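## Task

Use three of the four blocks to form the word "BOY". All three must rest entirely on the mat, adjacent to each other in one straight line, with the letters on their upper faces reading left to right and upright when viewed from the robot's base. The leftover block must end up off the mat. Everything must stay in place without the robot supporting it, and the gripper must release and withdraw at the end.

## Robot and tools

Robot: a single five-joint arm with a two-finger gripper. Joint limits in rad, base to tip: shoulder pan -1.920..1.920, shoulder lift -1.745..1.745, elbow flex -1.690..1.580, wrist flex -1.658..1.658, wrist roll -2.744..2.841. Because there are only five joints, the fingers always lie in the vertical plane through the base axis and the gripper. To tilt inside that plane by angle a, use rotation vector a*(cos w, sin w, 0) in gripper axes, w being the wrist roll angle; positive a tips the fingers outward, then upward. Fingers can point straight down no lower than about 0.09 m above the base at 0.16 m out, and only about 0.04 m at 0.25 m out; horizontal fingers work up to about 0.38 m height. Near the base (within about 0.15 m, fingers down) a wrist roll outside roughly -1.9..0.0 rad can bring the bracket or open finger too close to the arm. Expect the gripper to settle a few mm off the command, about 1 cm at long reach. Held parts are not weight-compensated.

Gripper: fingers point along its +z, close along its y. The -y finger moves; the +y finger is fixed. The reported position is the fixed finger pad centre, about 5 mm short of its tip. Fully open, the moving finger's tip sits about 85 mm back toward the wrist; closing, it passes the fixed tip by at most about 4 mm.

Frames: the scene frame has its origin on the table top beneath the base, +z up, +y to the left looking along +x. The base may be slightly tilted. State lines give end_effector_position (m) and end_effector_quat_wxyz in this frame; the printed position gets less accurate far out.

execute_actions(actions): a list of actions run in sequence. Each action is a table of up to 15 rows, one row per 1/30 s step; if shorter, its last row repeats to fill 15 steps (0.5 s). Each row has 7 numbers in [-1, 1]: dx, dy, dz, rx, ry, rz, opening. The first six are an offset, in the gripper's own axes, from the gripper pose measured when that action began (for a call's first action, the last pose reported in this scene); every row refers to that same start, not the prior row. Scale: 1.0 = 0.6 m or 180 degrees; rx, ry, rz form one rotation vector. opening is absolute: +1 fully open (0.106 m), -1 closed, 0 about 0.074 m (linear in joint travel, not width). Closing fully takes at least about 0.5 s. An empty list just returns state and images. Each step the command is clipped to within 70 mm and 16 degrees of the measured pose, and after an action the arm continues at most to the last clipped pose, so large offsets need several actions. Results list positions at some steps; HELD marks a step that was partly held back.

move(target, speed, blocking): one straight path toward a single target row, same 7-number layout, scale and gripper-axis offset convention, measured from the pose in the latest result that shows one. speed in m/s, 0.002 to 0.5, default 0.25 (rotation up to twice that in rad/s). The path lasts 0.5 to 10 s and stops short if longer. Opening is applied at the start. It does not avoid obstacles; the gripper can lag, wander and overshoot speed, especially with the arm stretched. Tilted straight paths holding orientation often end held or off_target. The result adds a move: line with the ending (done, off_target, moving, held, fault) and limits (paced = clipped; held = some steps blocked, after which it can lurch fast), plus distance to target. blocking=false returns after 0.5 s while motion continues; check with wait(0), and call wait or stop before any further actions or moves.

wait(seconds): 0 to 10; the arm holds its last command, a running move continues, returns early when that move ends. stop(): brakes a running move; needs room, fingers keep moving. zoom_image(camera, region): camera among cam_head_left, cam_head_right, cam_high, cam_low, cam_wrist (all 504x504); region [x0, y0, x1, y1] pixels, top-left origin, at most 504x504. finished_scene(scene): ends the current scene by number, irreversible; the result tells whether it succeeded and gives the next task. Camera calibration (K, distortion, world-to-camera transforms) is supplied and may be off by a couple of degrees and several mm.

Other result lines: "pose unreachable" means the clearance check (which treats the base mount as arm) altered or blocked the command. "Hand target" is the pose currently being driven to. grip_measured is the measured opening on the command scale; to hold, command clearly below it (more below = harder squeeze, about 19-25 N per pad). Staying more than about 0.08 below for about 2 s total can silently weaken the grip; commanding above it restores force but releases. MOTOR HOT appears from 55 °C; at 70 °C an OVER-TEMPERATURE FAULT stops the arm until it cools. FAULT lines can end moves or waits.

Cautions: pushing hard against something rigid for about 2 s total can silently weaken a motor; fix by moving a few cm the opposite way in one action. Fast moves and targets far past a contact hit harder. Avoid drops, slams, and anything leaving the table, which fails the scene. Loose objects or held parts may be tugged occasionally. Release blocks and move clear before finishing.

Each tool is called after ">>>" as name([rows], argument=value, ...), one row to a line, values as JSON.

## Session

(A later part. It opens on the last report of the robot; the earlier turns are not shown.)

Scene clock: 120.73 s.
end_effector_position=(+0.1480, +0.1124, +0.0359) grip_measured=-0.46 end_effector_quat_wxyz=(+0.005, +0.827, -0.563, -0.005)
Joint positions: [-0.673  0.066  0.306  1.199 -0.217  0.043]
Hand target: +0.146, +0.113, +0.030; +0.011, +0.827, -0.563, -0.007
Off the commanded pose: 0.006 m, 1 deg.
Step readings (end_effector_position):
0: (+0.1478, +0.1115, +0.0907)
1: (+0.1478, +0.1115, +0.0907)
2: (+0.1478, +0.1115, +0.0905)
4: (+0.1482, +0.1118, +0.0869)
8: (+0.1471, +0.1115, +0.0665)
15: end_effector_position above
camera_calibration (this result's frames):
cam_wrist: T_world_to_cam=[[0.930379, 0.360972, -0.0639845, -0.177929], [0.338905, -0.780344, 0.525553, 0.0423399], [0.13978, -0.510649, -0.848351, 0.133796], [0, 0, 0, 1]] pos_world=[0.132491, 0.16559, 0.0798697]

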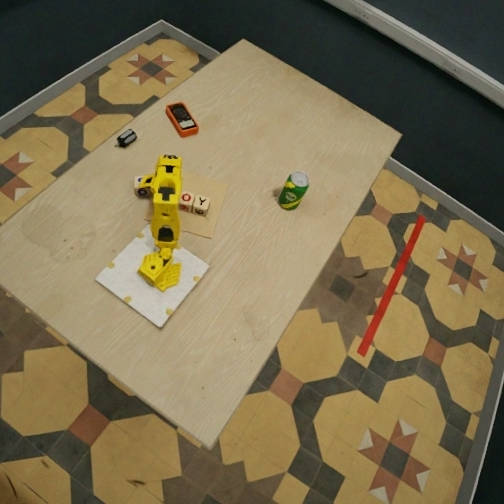

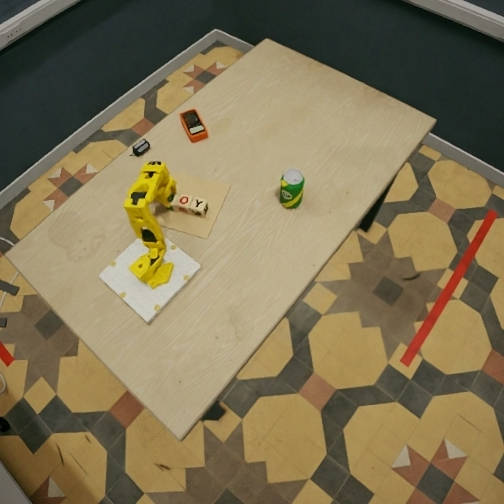

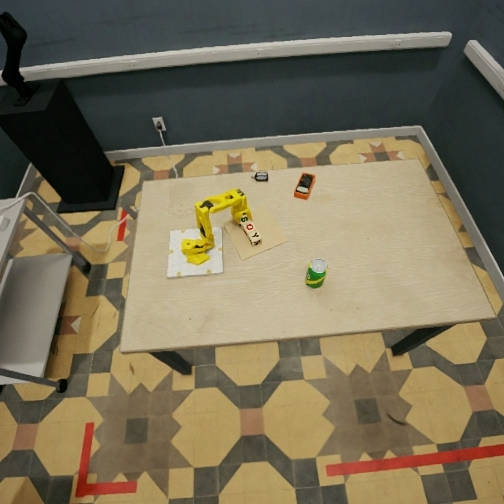

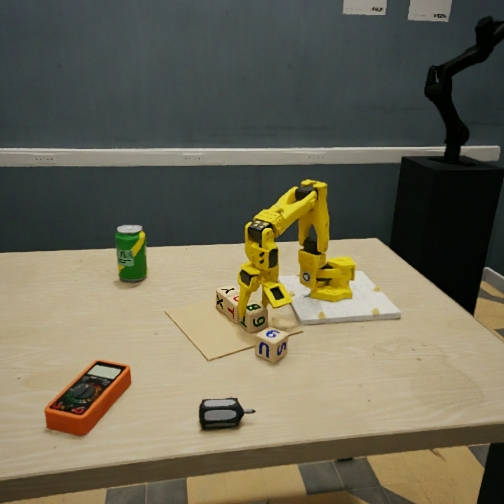

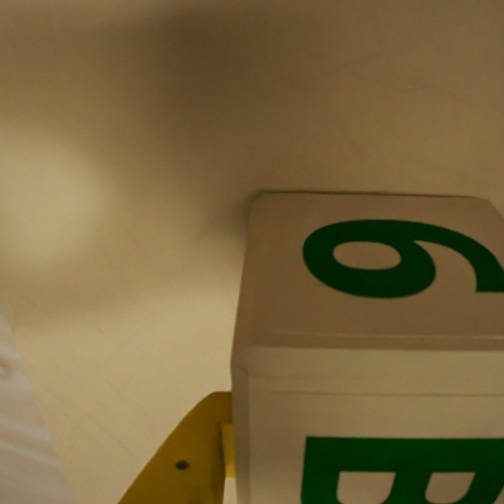

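>>> execute_actions(actions=[])

>>> zoom_image(camera="cam_high", region=[210, 180, 290, 260])

>>> zoom_image(camera="cam_low", region=[190, 250, 310, 370])

Scene clock: 120.90 s.
end_effector_position=(+0.1499, +0.1138, +0.0355) grip_measured=-0.46 end_effector_quat_wxyz=(-0.001, +0.827, -0.563, -0.002)
Joint positions: [-0.673  0.068  0.306  1.183 -0.217  0.043]
Hand target: +0.146, +0.113, +0.030; +0.011, +0.827, -0.563, -0.007
Off the commanded pose: 0.006 m, 1 deg.
camera_calibration (this result's frames):
cam_wrist: T_world_to_cam=[[0.93104, 0.361377, -0.0507044, -0.180794], [0.333047, -0.784697, 0.52281, 0.0444586], [0.149144, -0.503644, -0.85094, 0.131821], [0, 0, 0, 1]] pos_world=[0.133859, 0.166612, 0.0797616]

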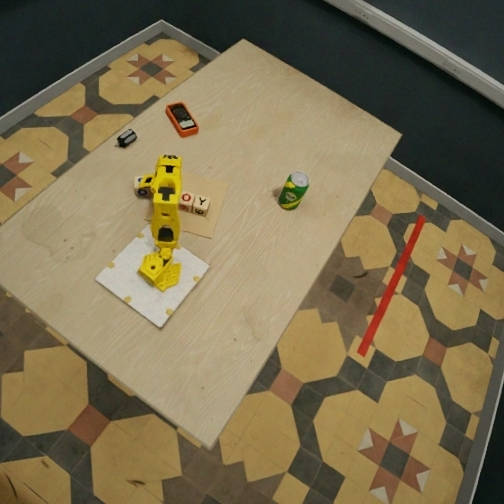

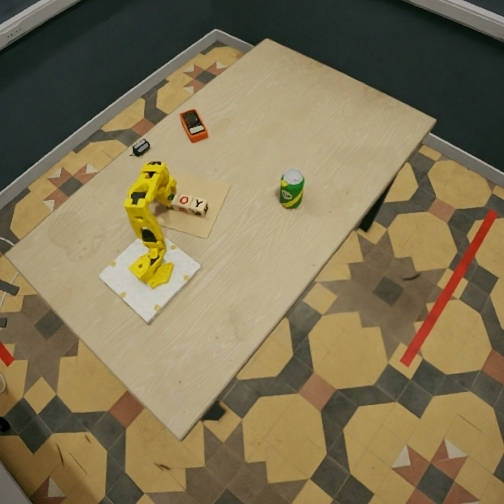

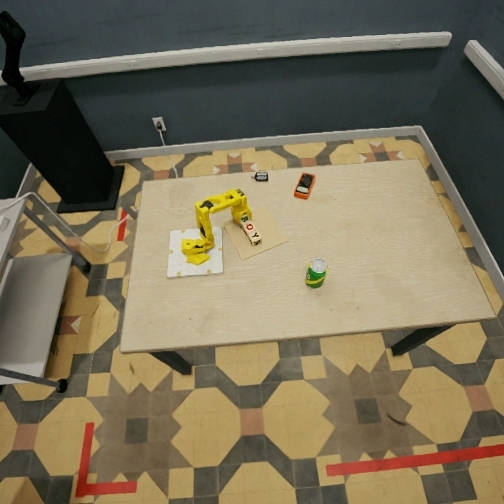

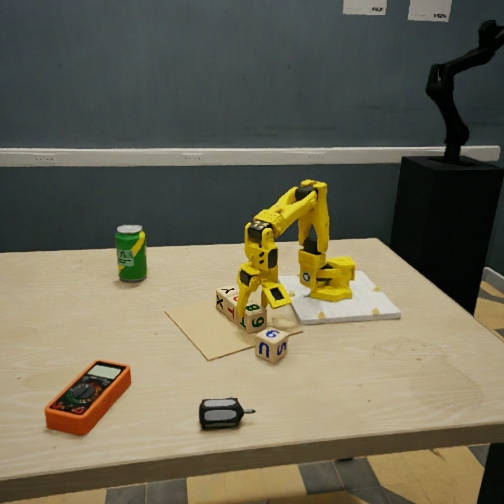

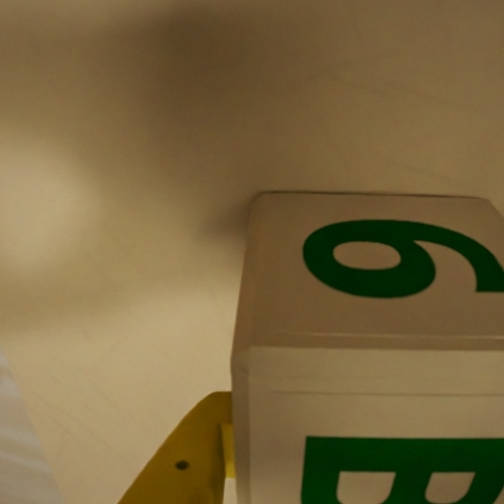

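Region (210, 180, 290, 260) of cam_high's 504x504 image, scaled by 6.300, with more detail than that image has.

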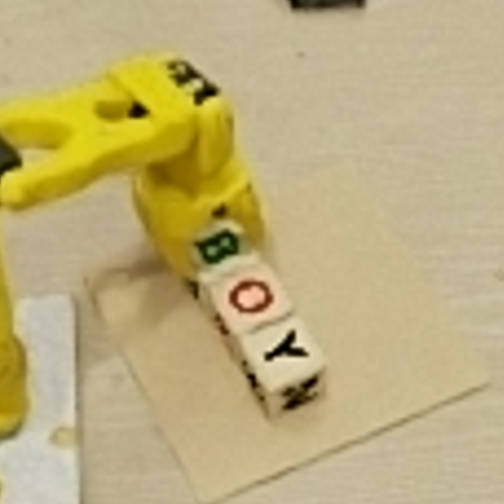

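Region (190, 250, 310, 370) of cam_low's 504x504 image, scaled by 4.200, with more detail than that image has.

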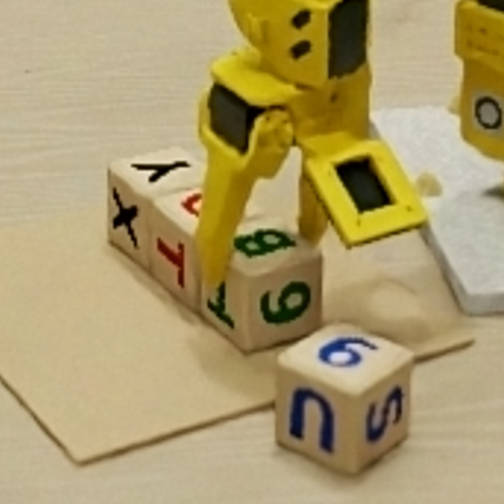

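>>> execute_actions(actions=[])

Scene clock: 121.03 s.
end_effector_position=(+0.1501, +0.1139, +0.0355) grip_measured=-0.46 end_effector_quat_wxyz=(-0.002, +0.827, -0.563, -0.002)
Joint positions: [-0.673  0.068  0.306  1.182 -0.217  0.043]
Hand target: +0.146, +0.113, +0.030; +0.011, +0.827, -0.563, -0.007
Off the commanded pose: 0.006 m, 2 deg.
camera_calibration (this result's frames):
cam_wrist: T_world_to_cam=[[0.931104, 0.361416, -0.0492282, -0.181098], [0.332398, -0.785179, 0.522499, 0.0446778], [0.150186, -0.502864, -0.851218, 0.131621], [0, 0, 0, 1]] pos_world=[0.134003, 0.166719, 0.0797789]

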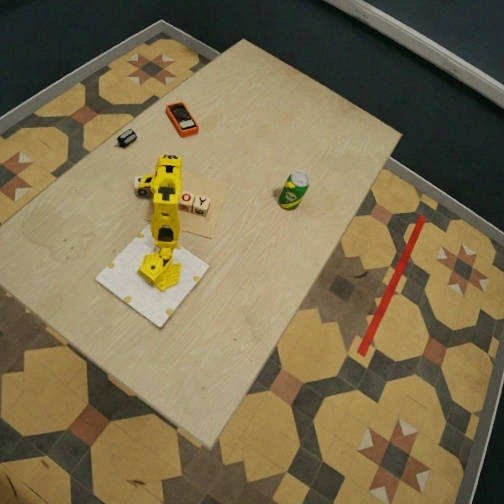

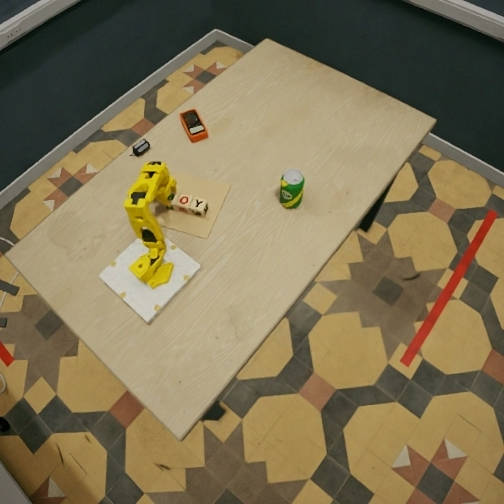

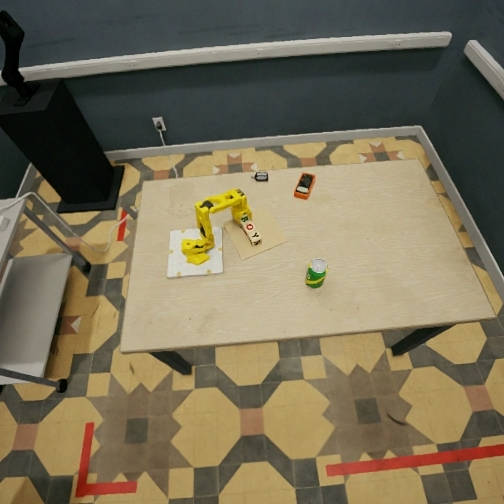

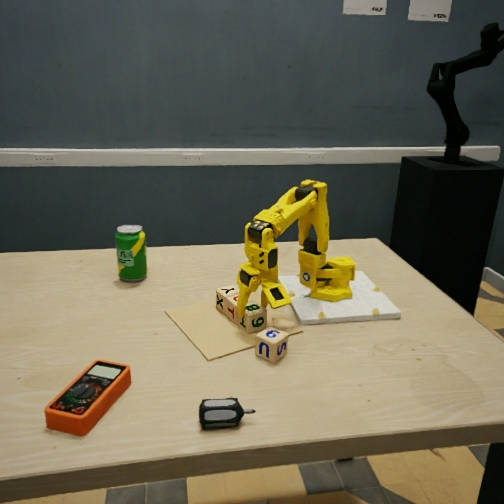

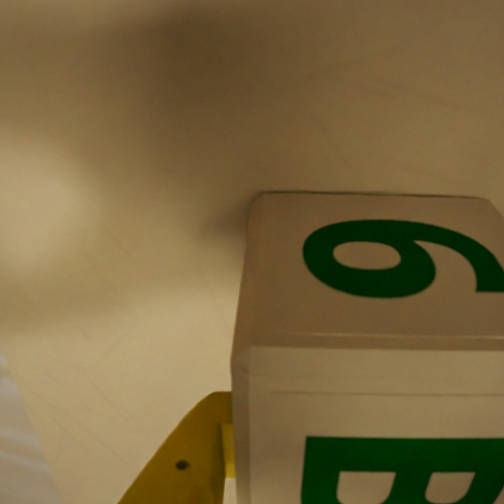

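>>> execute_actions([
  [[0,0,0.003,0,0,0,-0.52],[0,0,0.006,0,0,0,-0.52],[0,0,0.007,0,0,0,-0.52],[0,0,0.007,0,0,0,-0.5],[0,0,0.007,0,0,0,-0.46],[0,0.001,0.006,0,0,0,-0.41],[0,0.002,0.005,0,0,0,-0.35],[0,0.0025,0.003,0,0,0,-0.28],[0,0.0025,-0.004,0,0,0,-0.22],[0,0.0025,-0.015,0,0,0,-0.2],[0,0.0025,-0.029,0.002,0,0,-0.2],[0,0.0025,-0.044,0.004,-0.001,0,-0.2],[0,0.0025,-0.058,0.007,-0.002,0,-0.2],[0,0.0025,-0.07,0.009,-0.002,0,-0.2],[0,0.0025,-0.078,0.011,-0.003,0,-0.2]],
])

Scene clock: 122.40 s.
end_effector_position=(+0.1491, +0.1130, +0.0600) grip_measured=-0.22 end_effector_quat_wxyz=(-0.010, +0.827, -0.563, +0.001)
Joint positions: [-0.673 -0.021  0.228  1.332 -0.217  0.059]
Hand target: +0.149, +0.113, +0.079; -0.022, +0.826, -0.563, +0.005
Off the commanded pose: 0.022 m, 1 deg.
Step readings (end_effector_position):
0: (+0.1501, +0.1139, +0.0355)
1: (+0.1501, +0.1139, +0.0355)
2: (+0.1503, +0.1141, +0.0355)
4: (+0.1516, +0.1151, +0.0354)
8: (+0.1517, +0.1152, +0.0350)
15: end_effector_position above
camera_calibration (this result's frames):
cam_wrist: T_world_to_cam=[[0.931693, 0.361747, -0.0329833, -0.179768], [0.325285, -0.790464, 0.518996, 0.0333666], [0.161673, -0.494273, -0.85414, 0.149674], [0, 0, 0, 1]] pos_world=[0.132437, 0.165386, 0.104597]

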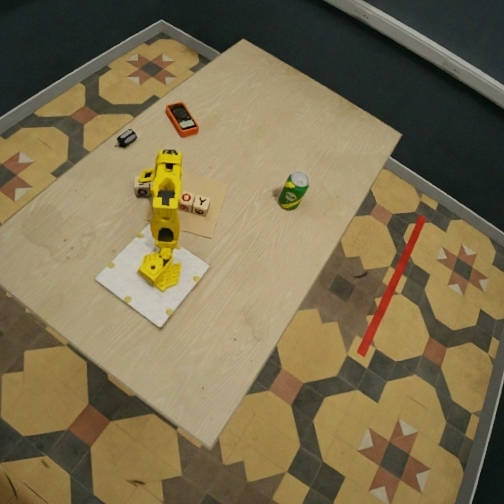

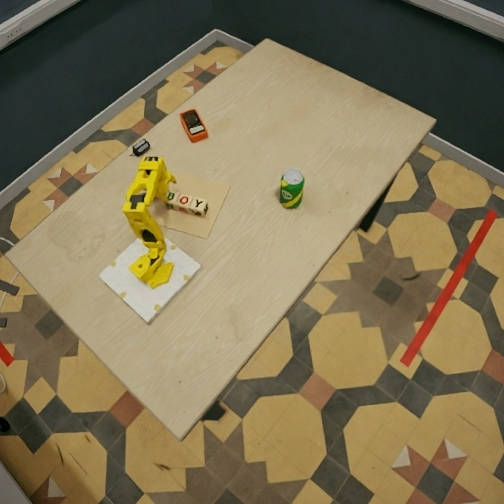

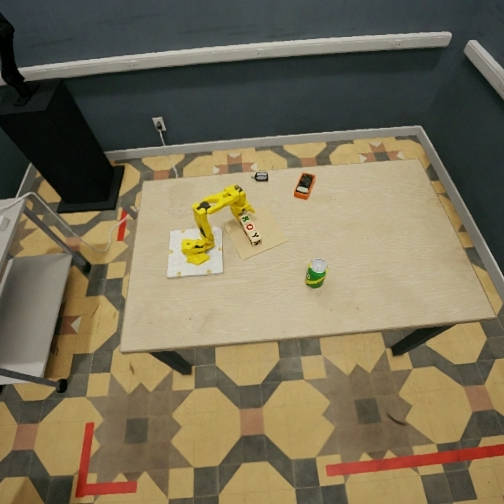

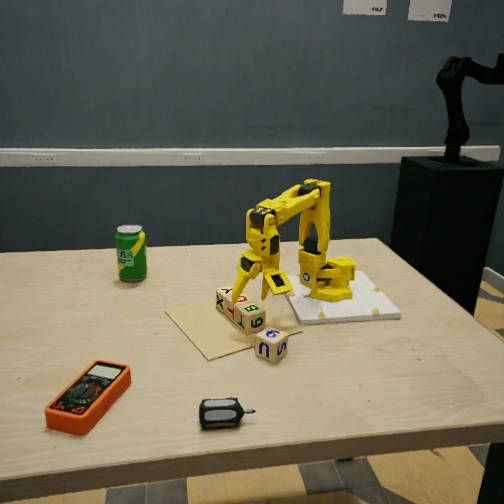

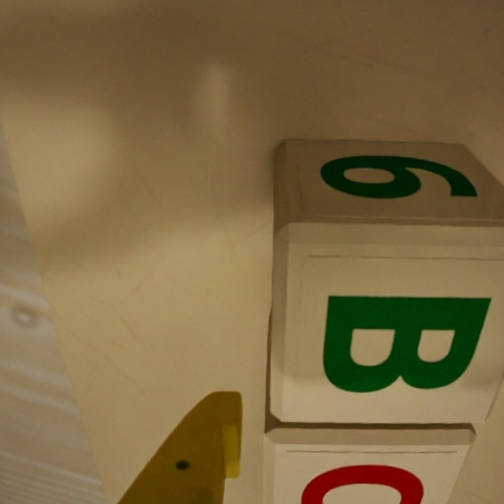

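>>> execute_actions(actions=[])

Scene clock: 122.80 s.
end_effector_position=(+0.1489, +0.1128, +0.0765) grip_measured=-0.21 end_effector_quat_wxyz=(-0.019, +0.826, -0.563, +0.004)
Joint positions: [-0.673 -0.067  0.159  1.429 -0.217  0.06 ]
Hand target: +0.149, +0.113, +0.079; -0.023, +0.826, -0.563, +0.005
Off the commanded pose: 0.006 m, 0 deg.
camera_calibration (this result's frames):
cam_wrist: T_world_to_cam=[[0.932084, 0.361921, -0.0152516, -0.180348], [0.31758, -0.796187, 0.515004, 0.0267698], [0.174247, -0.48487, -0.857052, 0.160932], [0, 0, 0, 1]] pos_world=[0.131556, 0.164617, 0.12139]

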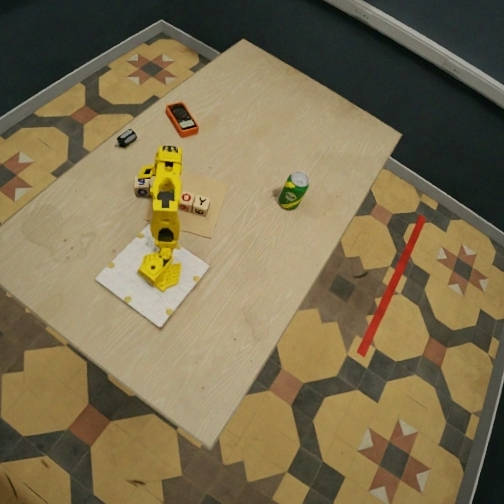

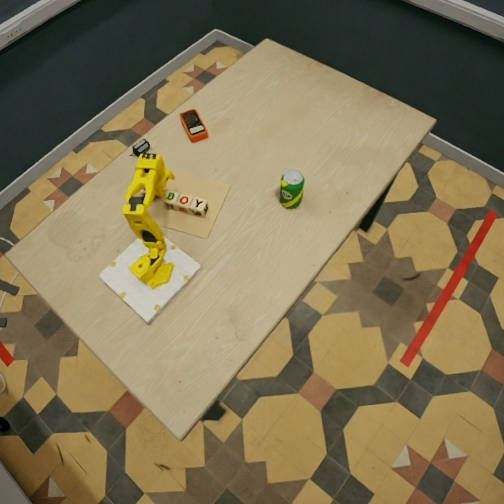

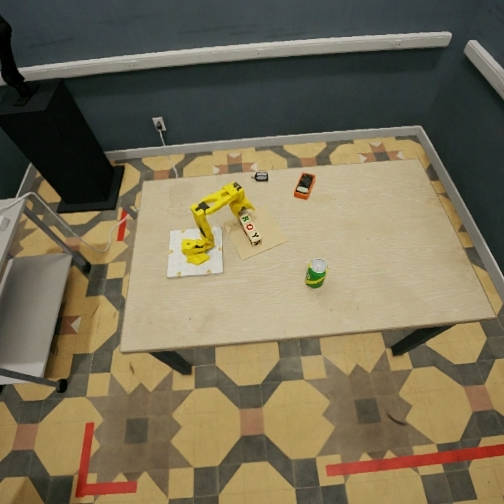

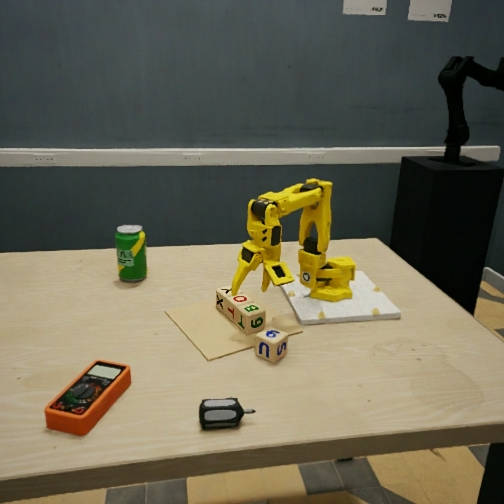

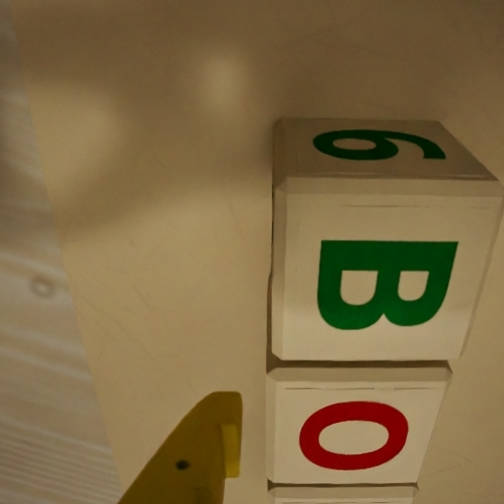

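>>> execute_actions([
  [[-0.0003,-0.001,-0.0046,0.0056,-0.0015,0,-0.2],[-0.0008,-0.0029,-0.0137,0.0169,-0.0045,0,-0.2],[-0.0017,-0.0059,-0.0273,0.0338,-0.0091,0,-0.2],[-0.0027,-0.0096,-0.0446,0.0552,-0.0148,0,-0.2],[-0.0039,-0.0137,-0.0637,0.0789,-0.0211,0,-0.2],[-0.0051,-0.0179,-0.0837,0.1037,-0.0278,0,-0.2],[-0.0063,-0.0222,-0.1037,0.1285,-0.0344,0,-0.2],[-0.0074,-0.0263,-0.1229,0.1521,-0.0408,0,-0.2],[-0.0085,-0.03,-0.1401,0.1736,-0.0465,0,-0.2],[-0.0094,-0.0332,-0.1547,0.1916,-0.0513,0,-0.2],[-0.0101,-0.0357,-0.1665,0.2062,-0.0553,0,-0.2],[-0.0106,-0.0376,-0.1756,0.2175,-0.0583,0,-0.2],[-0.011,-0.039,-0.182,0.2254,-0.0604,0,-0.2]],
])

Scene clock: 124.87 s.
end_effector_position=(+0.1643, +0.1236, +0.1791) grip_measured=-0.21 end_effector_quat_wxyz=(-0.329, +0.775, -0.529, +0.111)
Joint positions: [-0.673 -0.635  0.15   1.334 -0.217  0.06 ]
Hand target: +0.166, +0.126, +0.188; -0.356, +0.765, -0.523, +0.119
Off the commanded pose: 0.008 m, 4 deg.
Step readings (end_effector_position):
0: (+0.1487, +0.1126, +0.0765)
1: (+0.1487, +0.1126, +0.0765)
2: (+0.1489, +0.1128, +0.0774)
4: (+0.1504, +0.1139, +0.0832)
8: (+0.1558, +0.1177, +0.1153)
15: end_effector_position above
camera_calibration (this result's frames):
cam_wrist: T_world_to_cam=[[0.773071, 0.239254, 0.587468, -0.263722], [0.0962717, -0.959665, 0.264149, 0.0791027], [0.626971, -0.147649, -0.764923, 0.118931], [0, 0, 0, 1]] pos_world=[0.121694, 0.156569, 0.225006]

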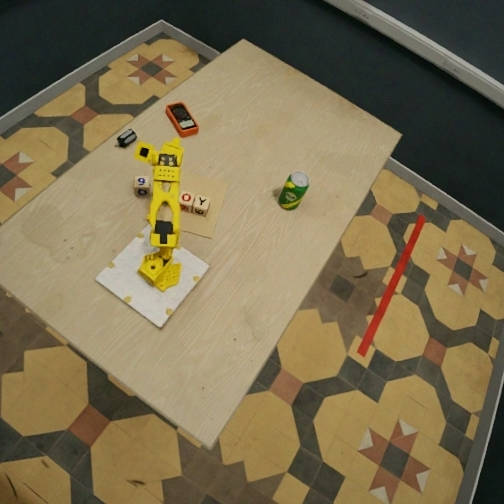

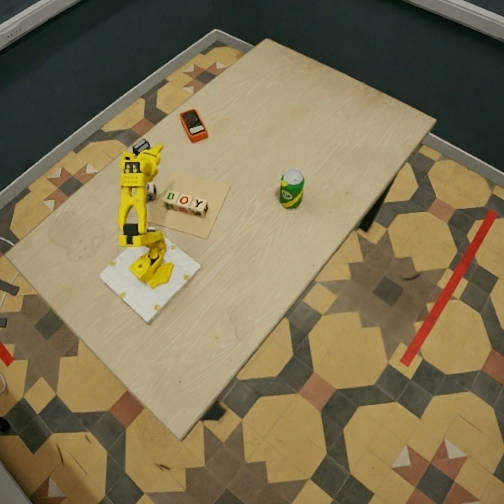

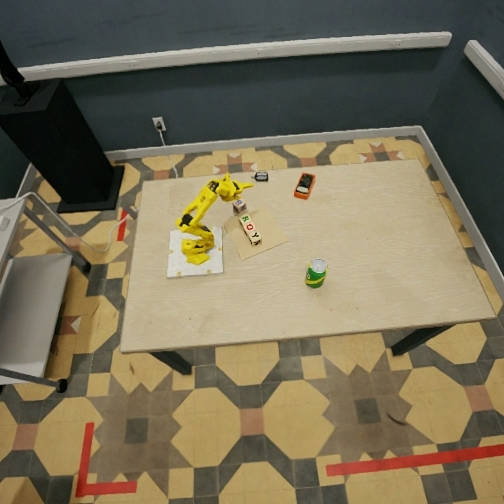

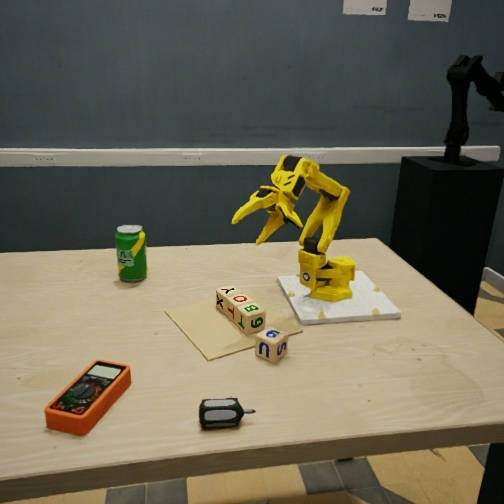

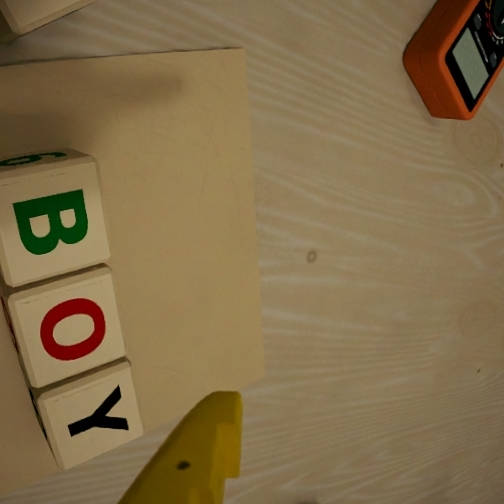

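>>> zoom_image(camera="cam_head_right", region=[130, 150, 250, 270])

>>> zoom_image(camera="cam_high", region=[205, 180, 305, 280])

>>> zoom_image(camera="cam_low", region=[155, 250, 315, 380])

Region (130, 150, 250, 270) of cam_head_right's 504x504 image, scaled by 4.200, with more detail than that image has.

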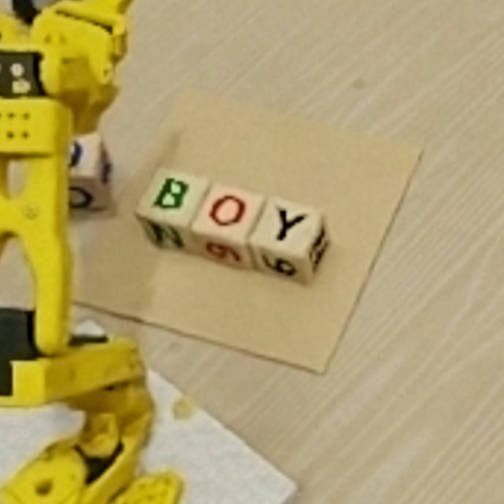

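Region (205, 180, 305, 280) of cam_high's 504x504 image, scaled by 5.040, with more detail than that image has.

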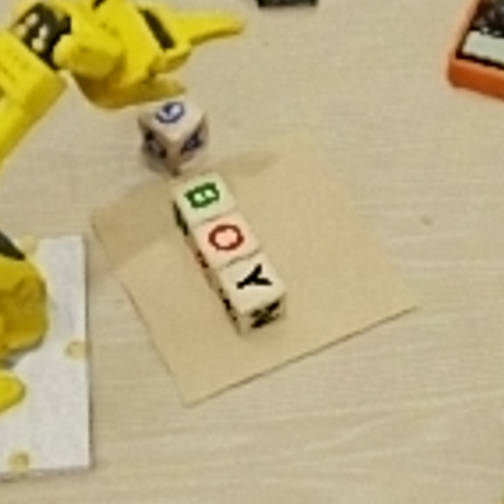

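Region (155, 250, 315, 380) of cam_low's 504x504 image, scaled by 3.150, with more detail than that image has; it fills the top 410 rows of this view, and the rest is white.

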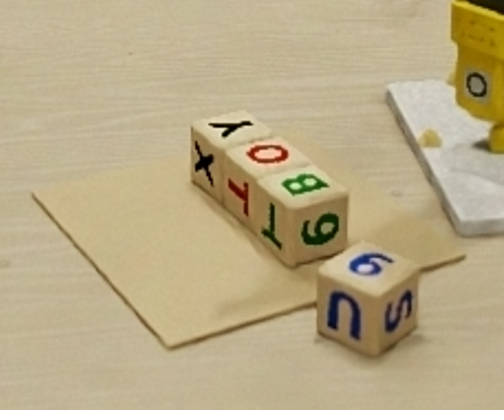

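>>> execute_actions(actions=[])

>>> zoom_image(camera="cam_wrist", region=[0, 230, 180, 410])

Scene clock: 125.77 s.
end_effector_position=(+0.1659, +0.1247, +0.1843) grip_measured=-0.21 end_effector_quat_wxyz=(-0.346, +0.769, -0.525, +0.117)
Joint positions: [-0.673 -0.65   0.148  1.312 -0.217  0.06 ]
Hand target: +0.166, +0.126, +0.188; -0.356, +0.765, -0.523, +0.119
Off the commanded pose: 0.002 m, 1 deg.
camera_calibration (this result's frames):
cam_wrist: T_world_to_cam=[[0.754618, 0.225292, 0.616275, -0.268816], [0.0882512, -0.965522, 0.244905, 0.084317], [0.650202, -0.130423, -0.748483, 0.113019], [0, 0, 0, 1]] pos_world=[0.121928, 0.156712, 0.229608]

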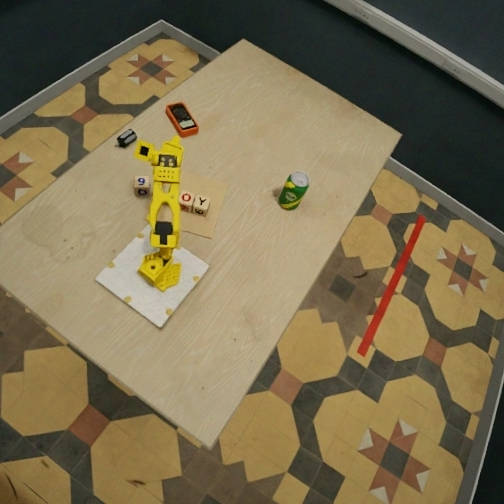

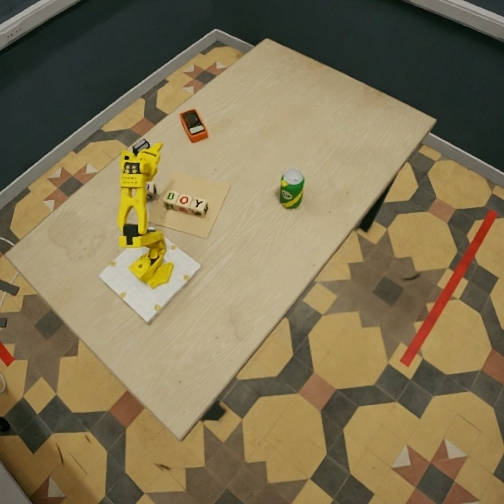

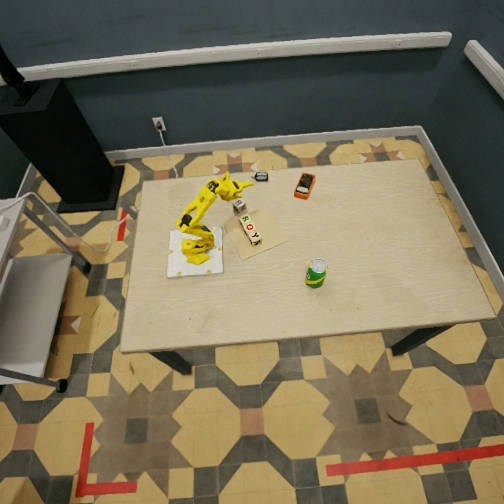

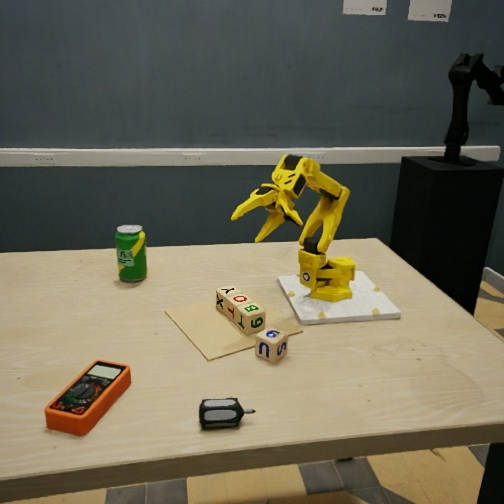

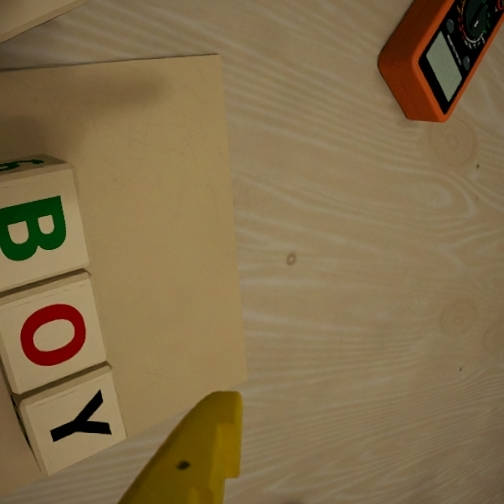

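Region (0, 230, 180, 410) of cam_wrist's 504x504 image, scaled by 2.800.

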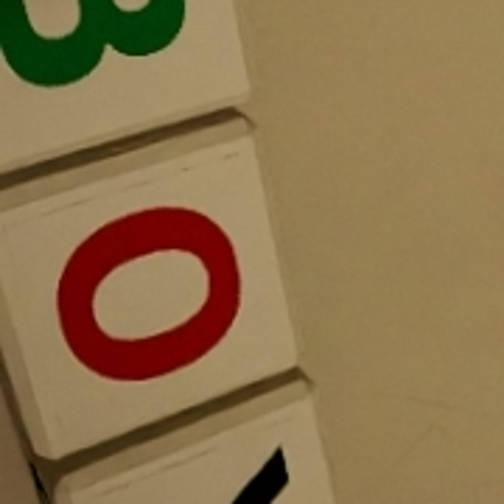

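>>> finished_scene(scene=2)

The scene is finished: the task was done.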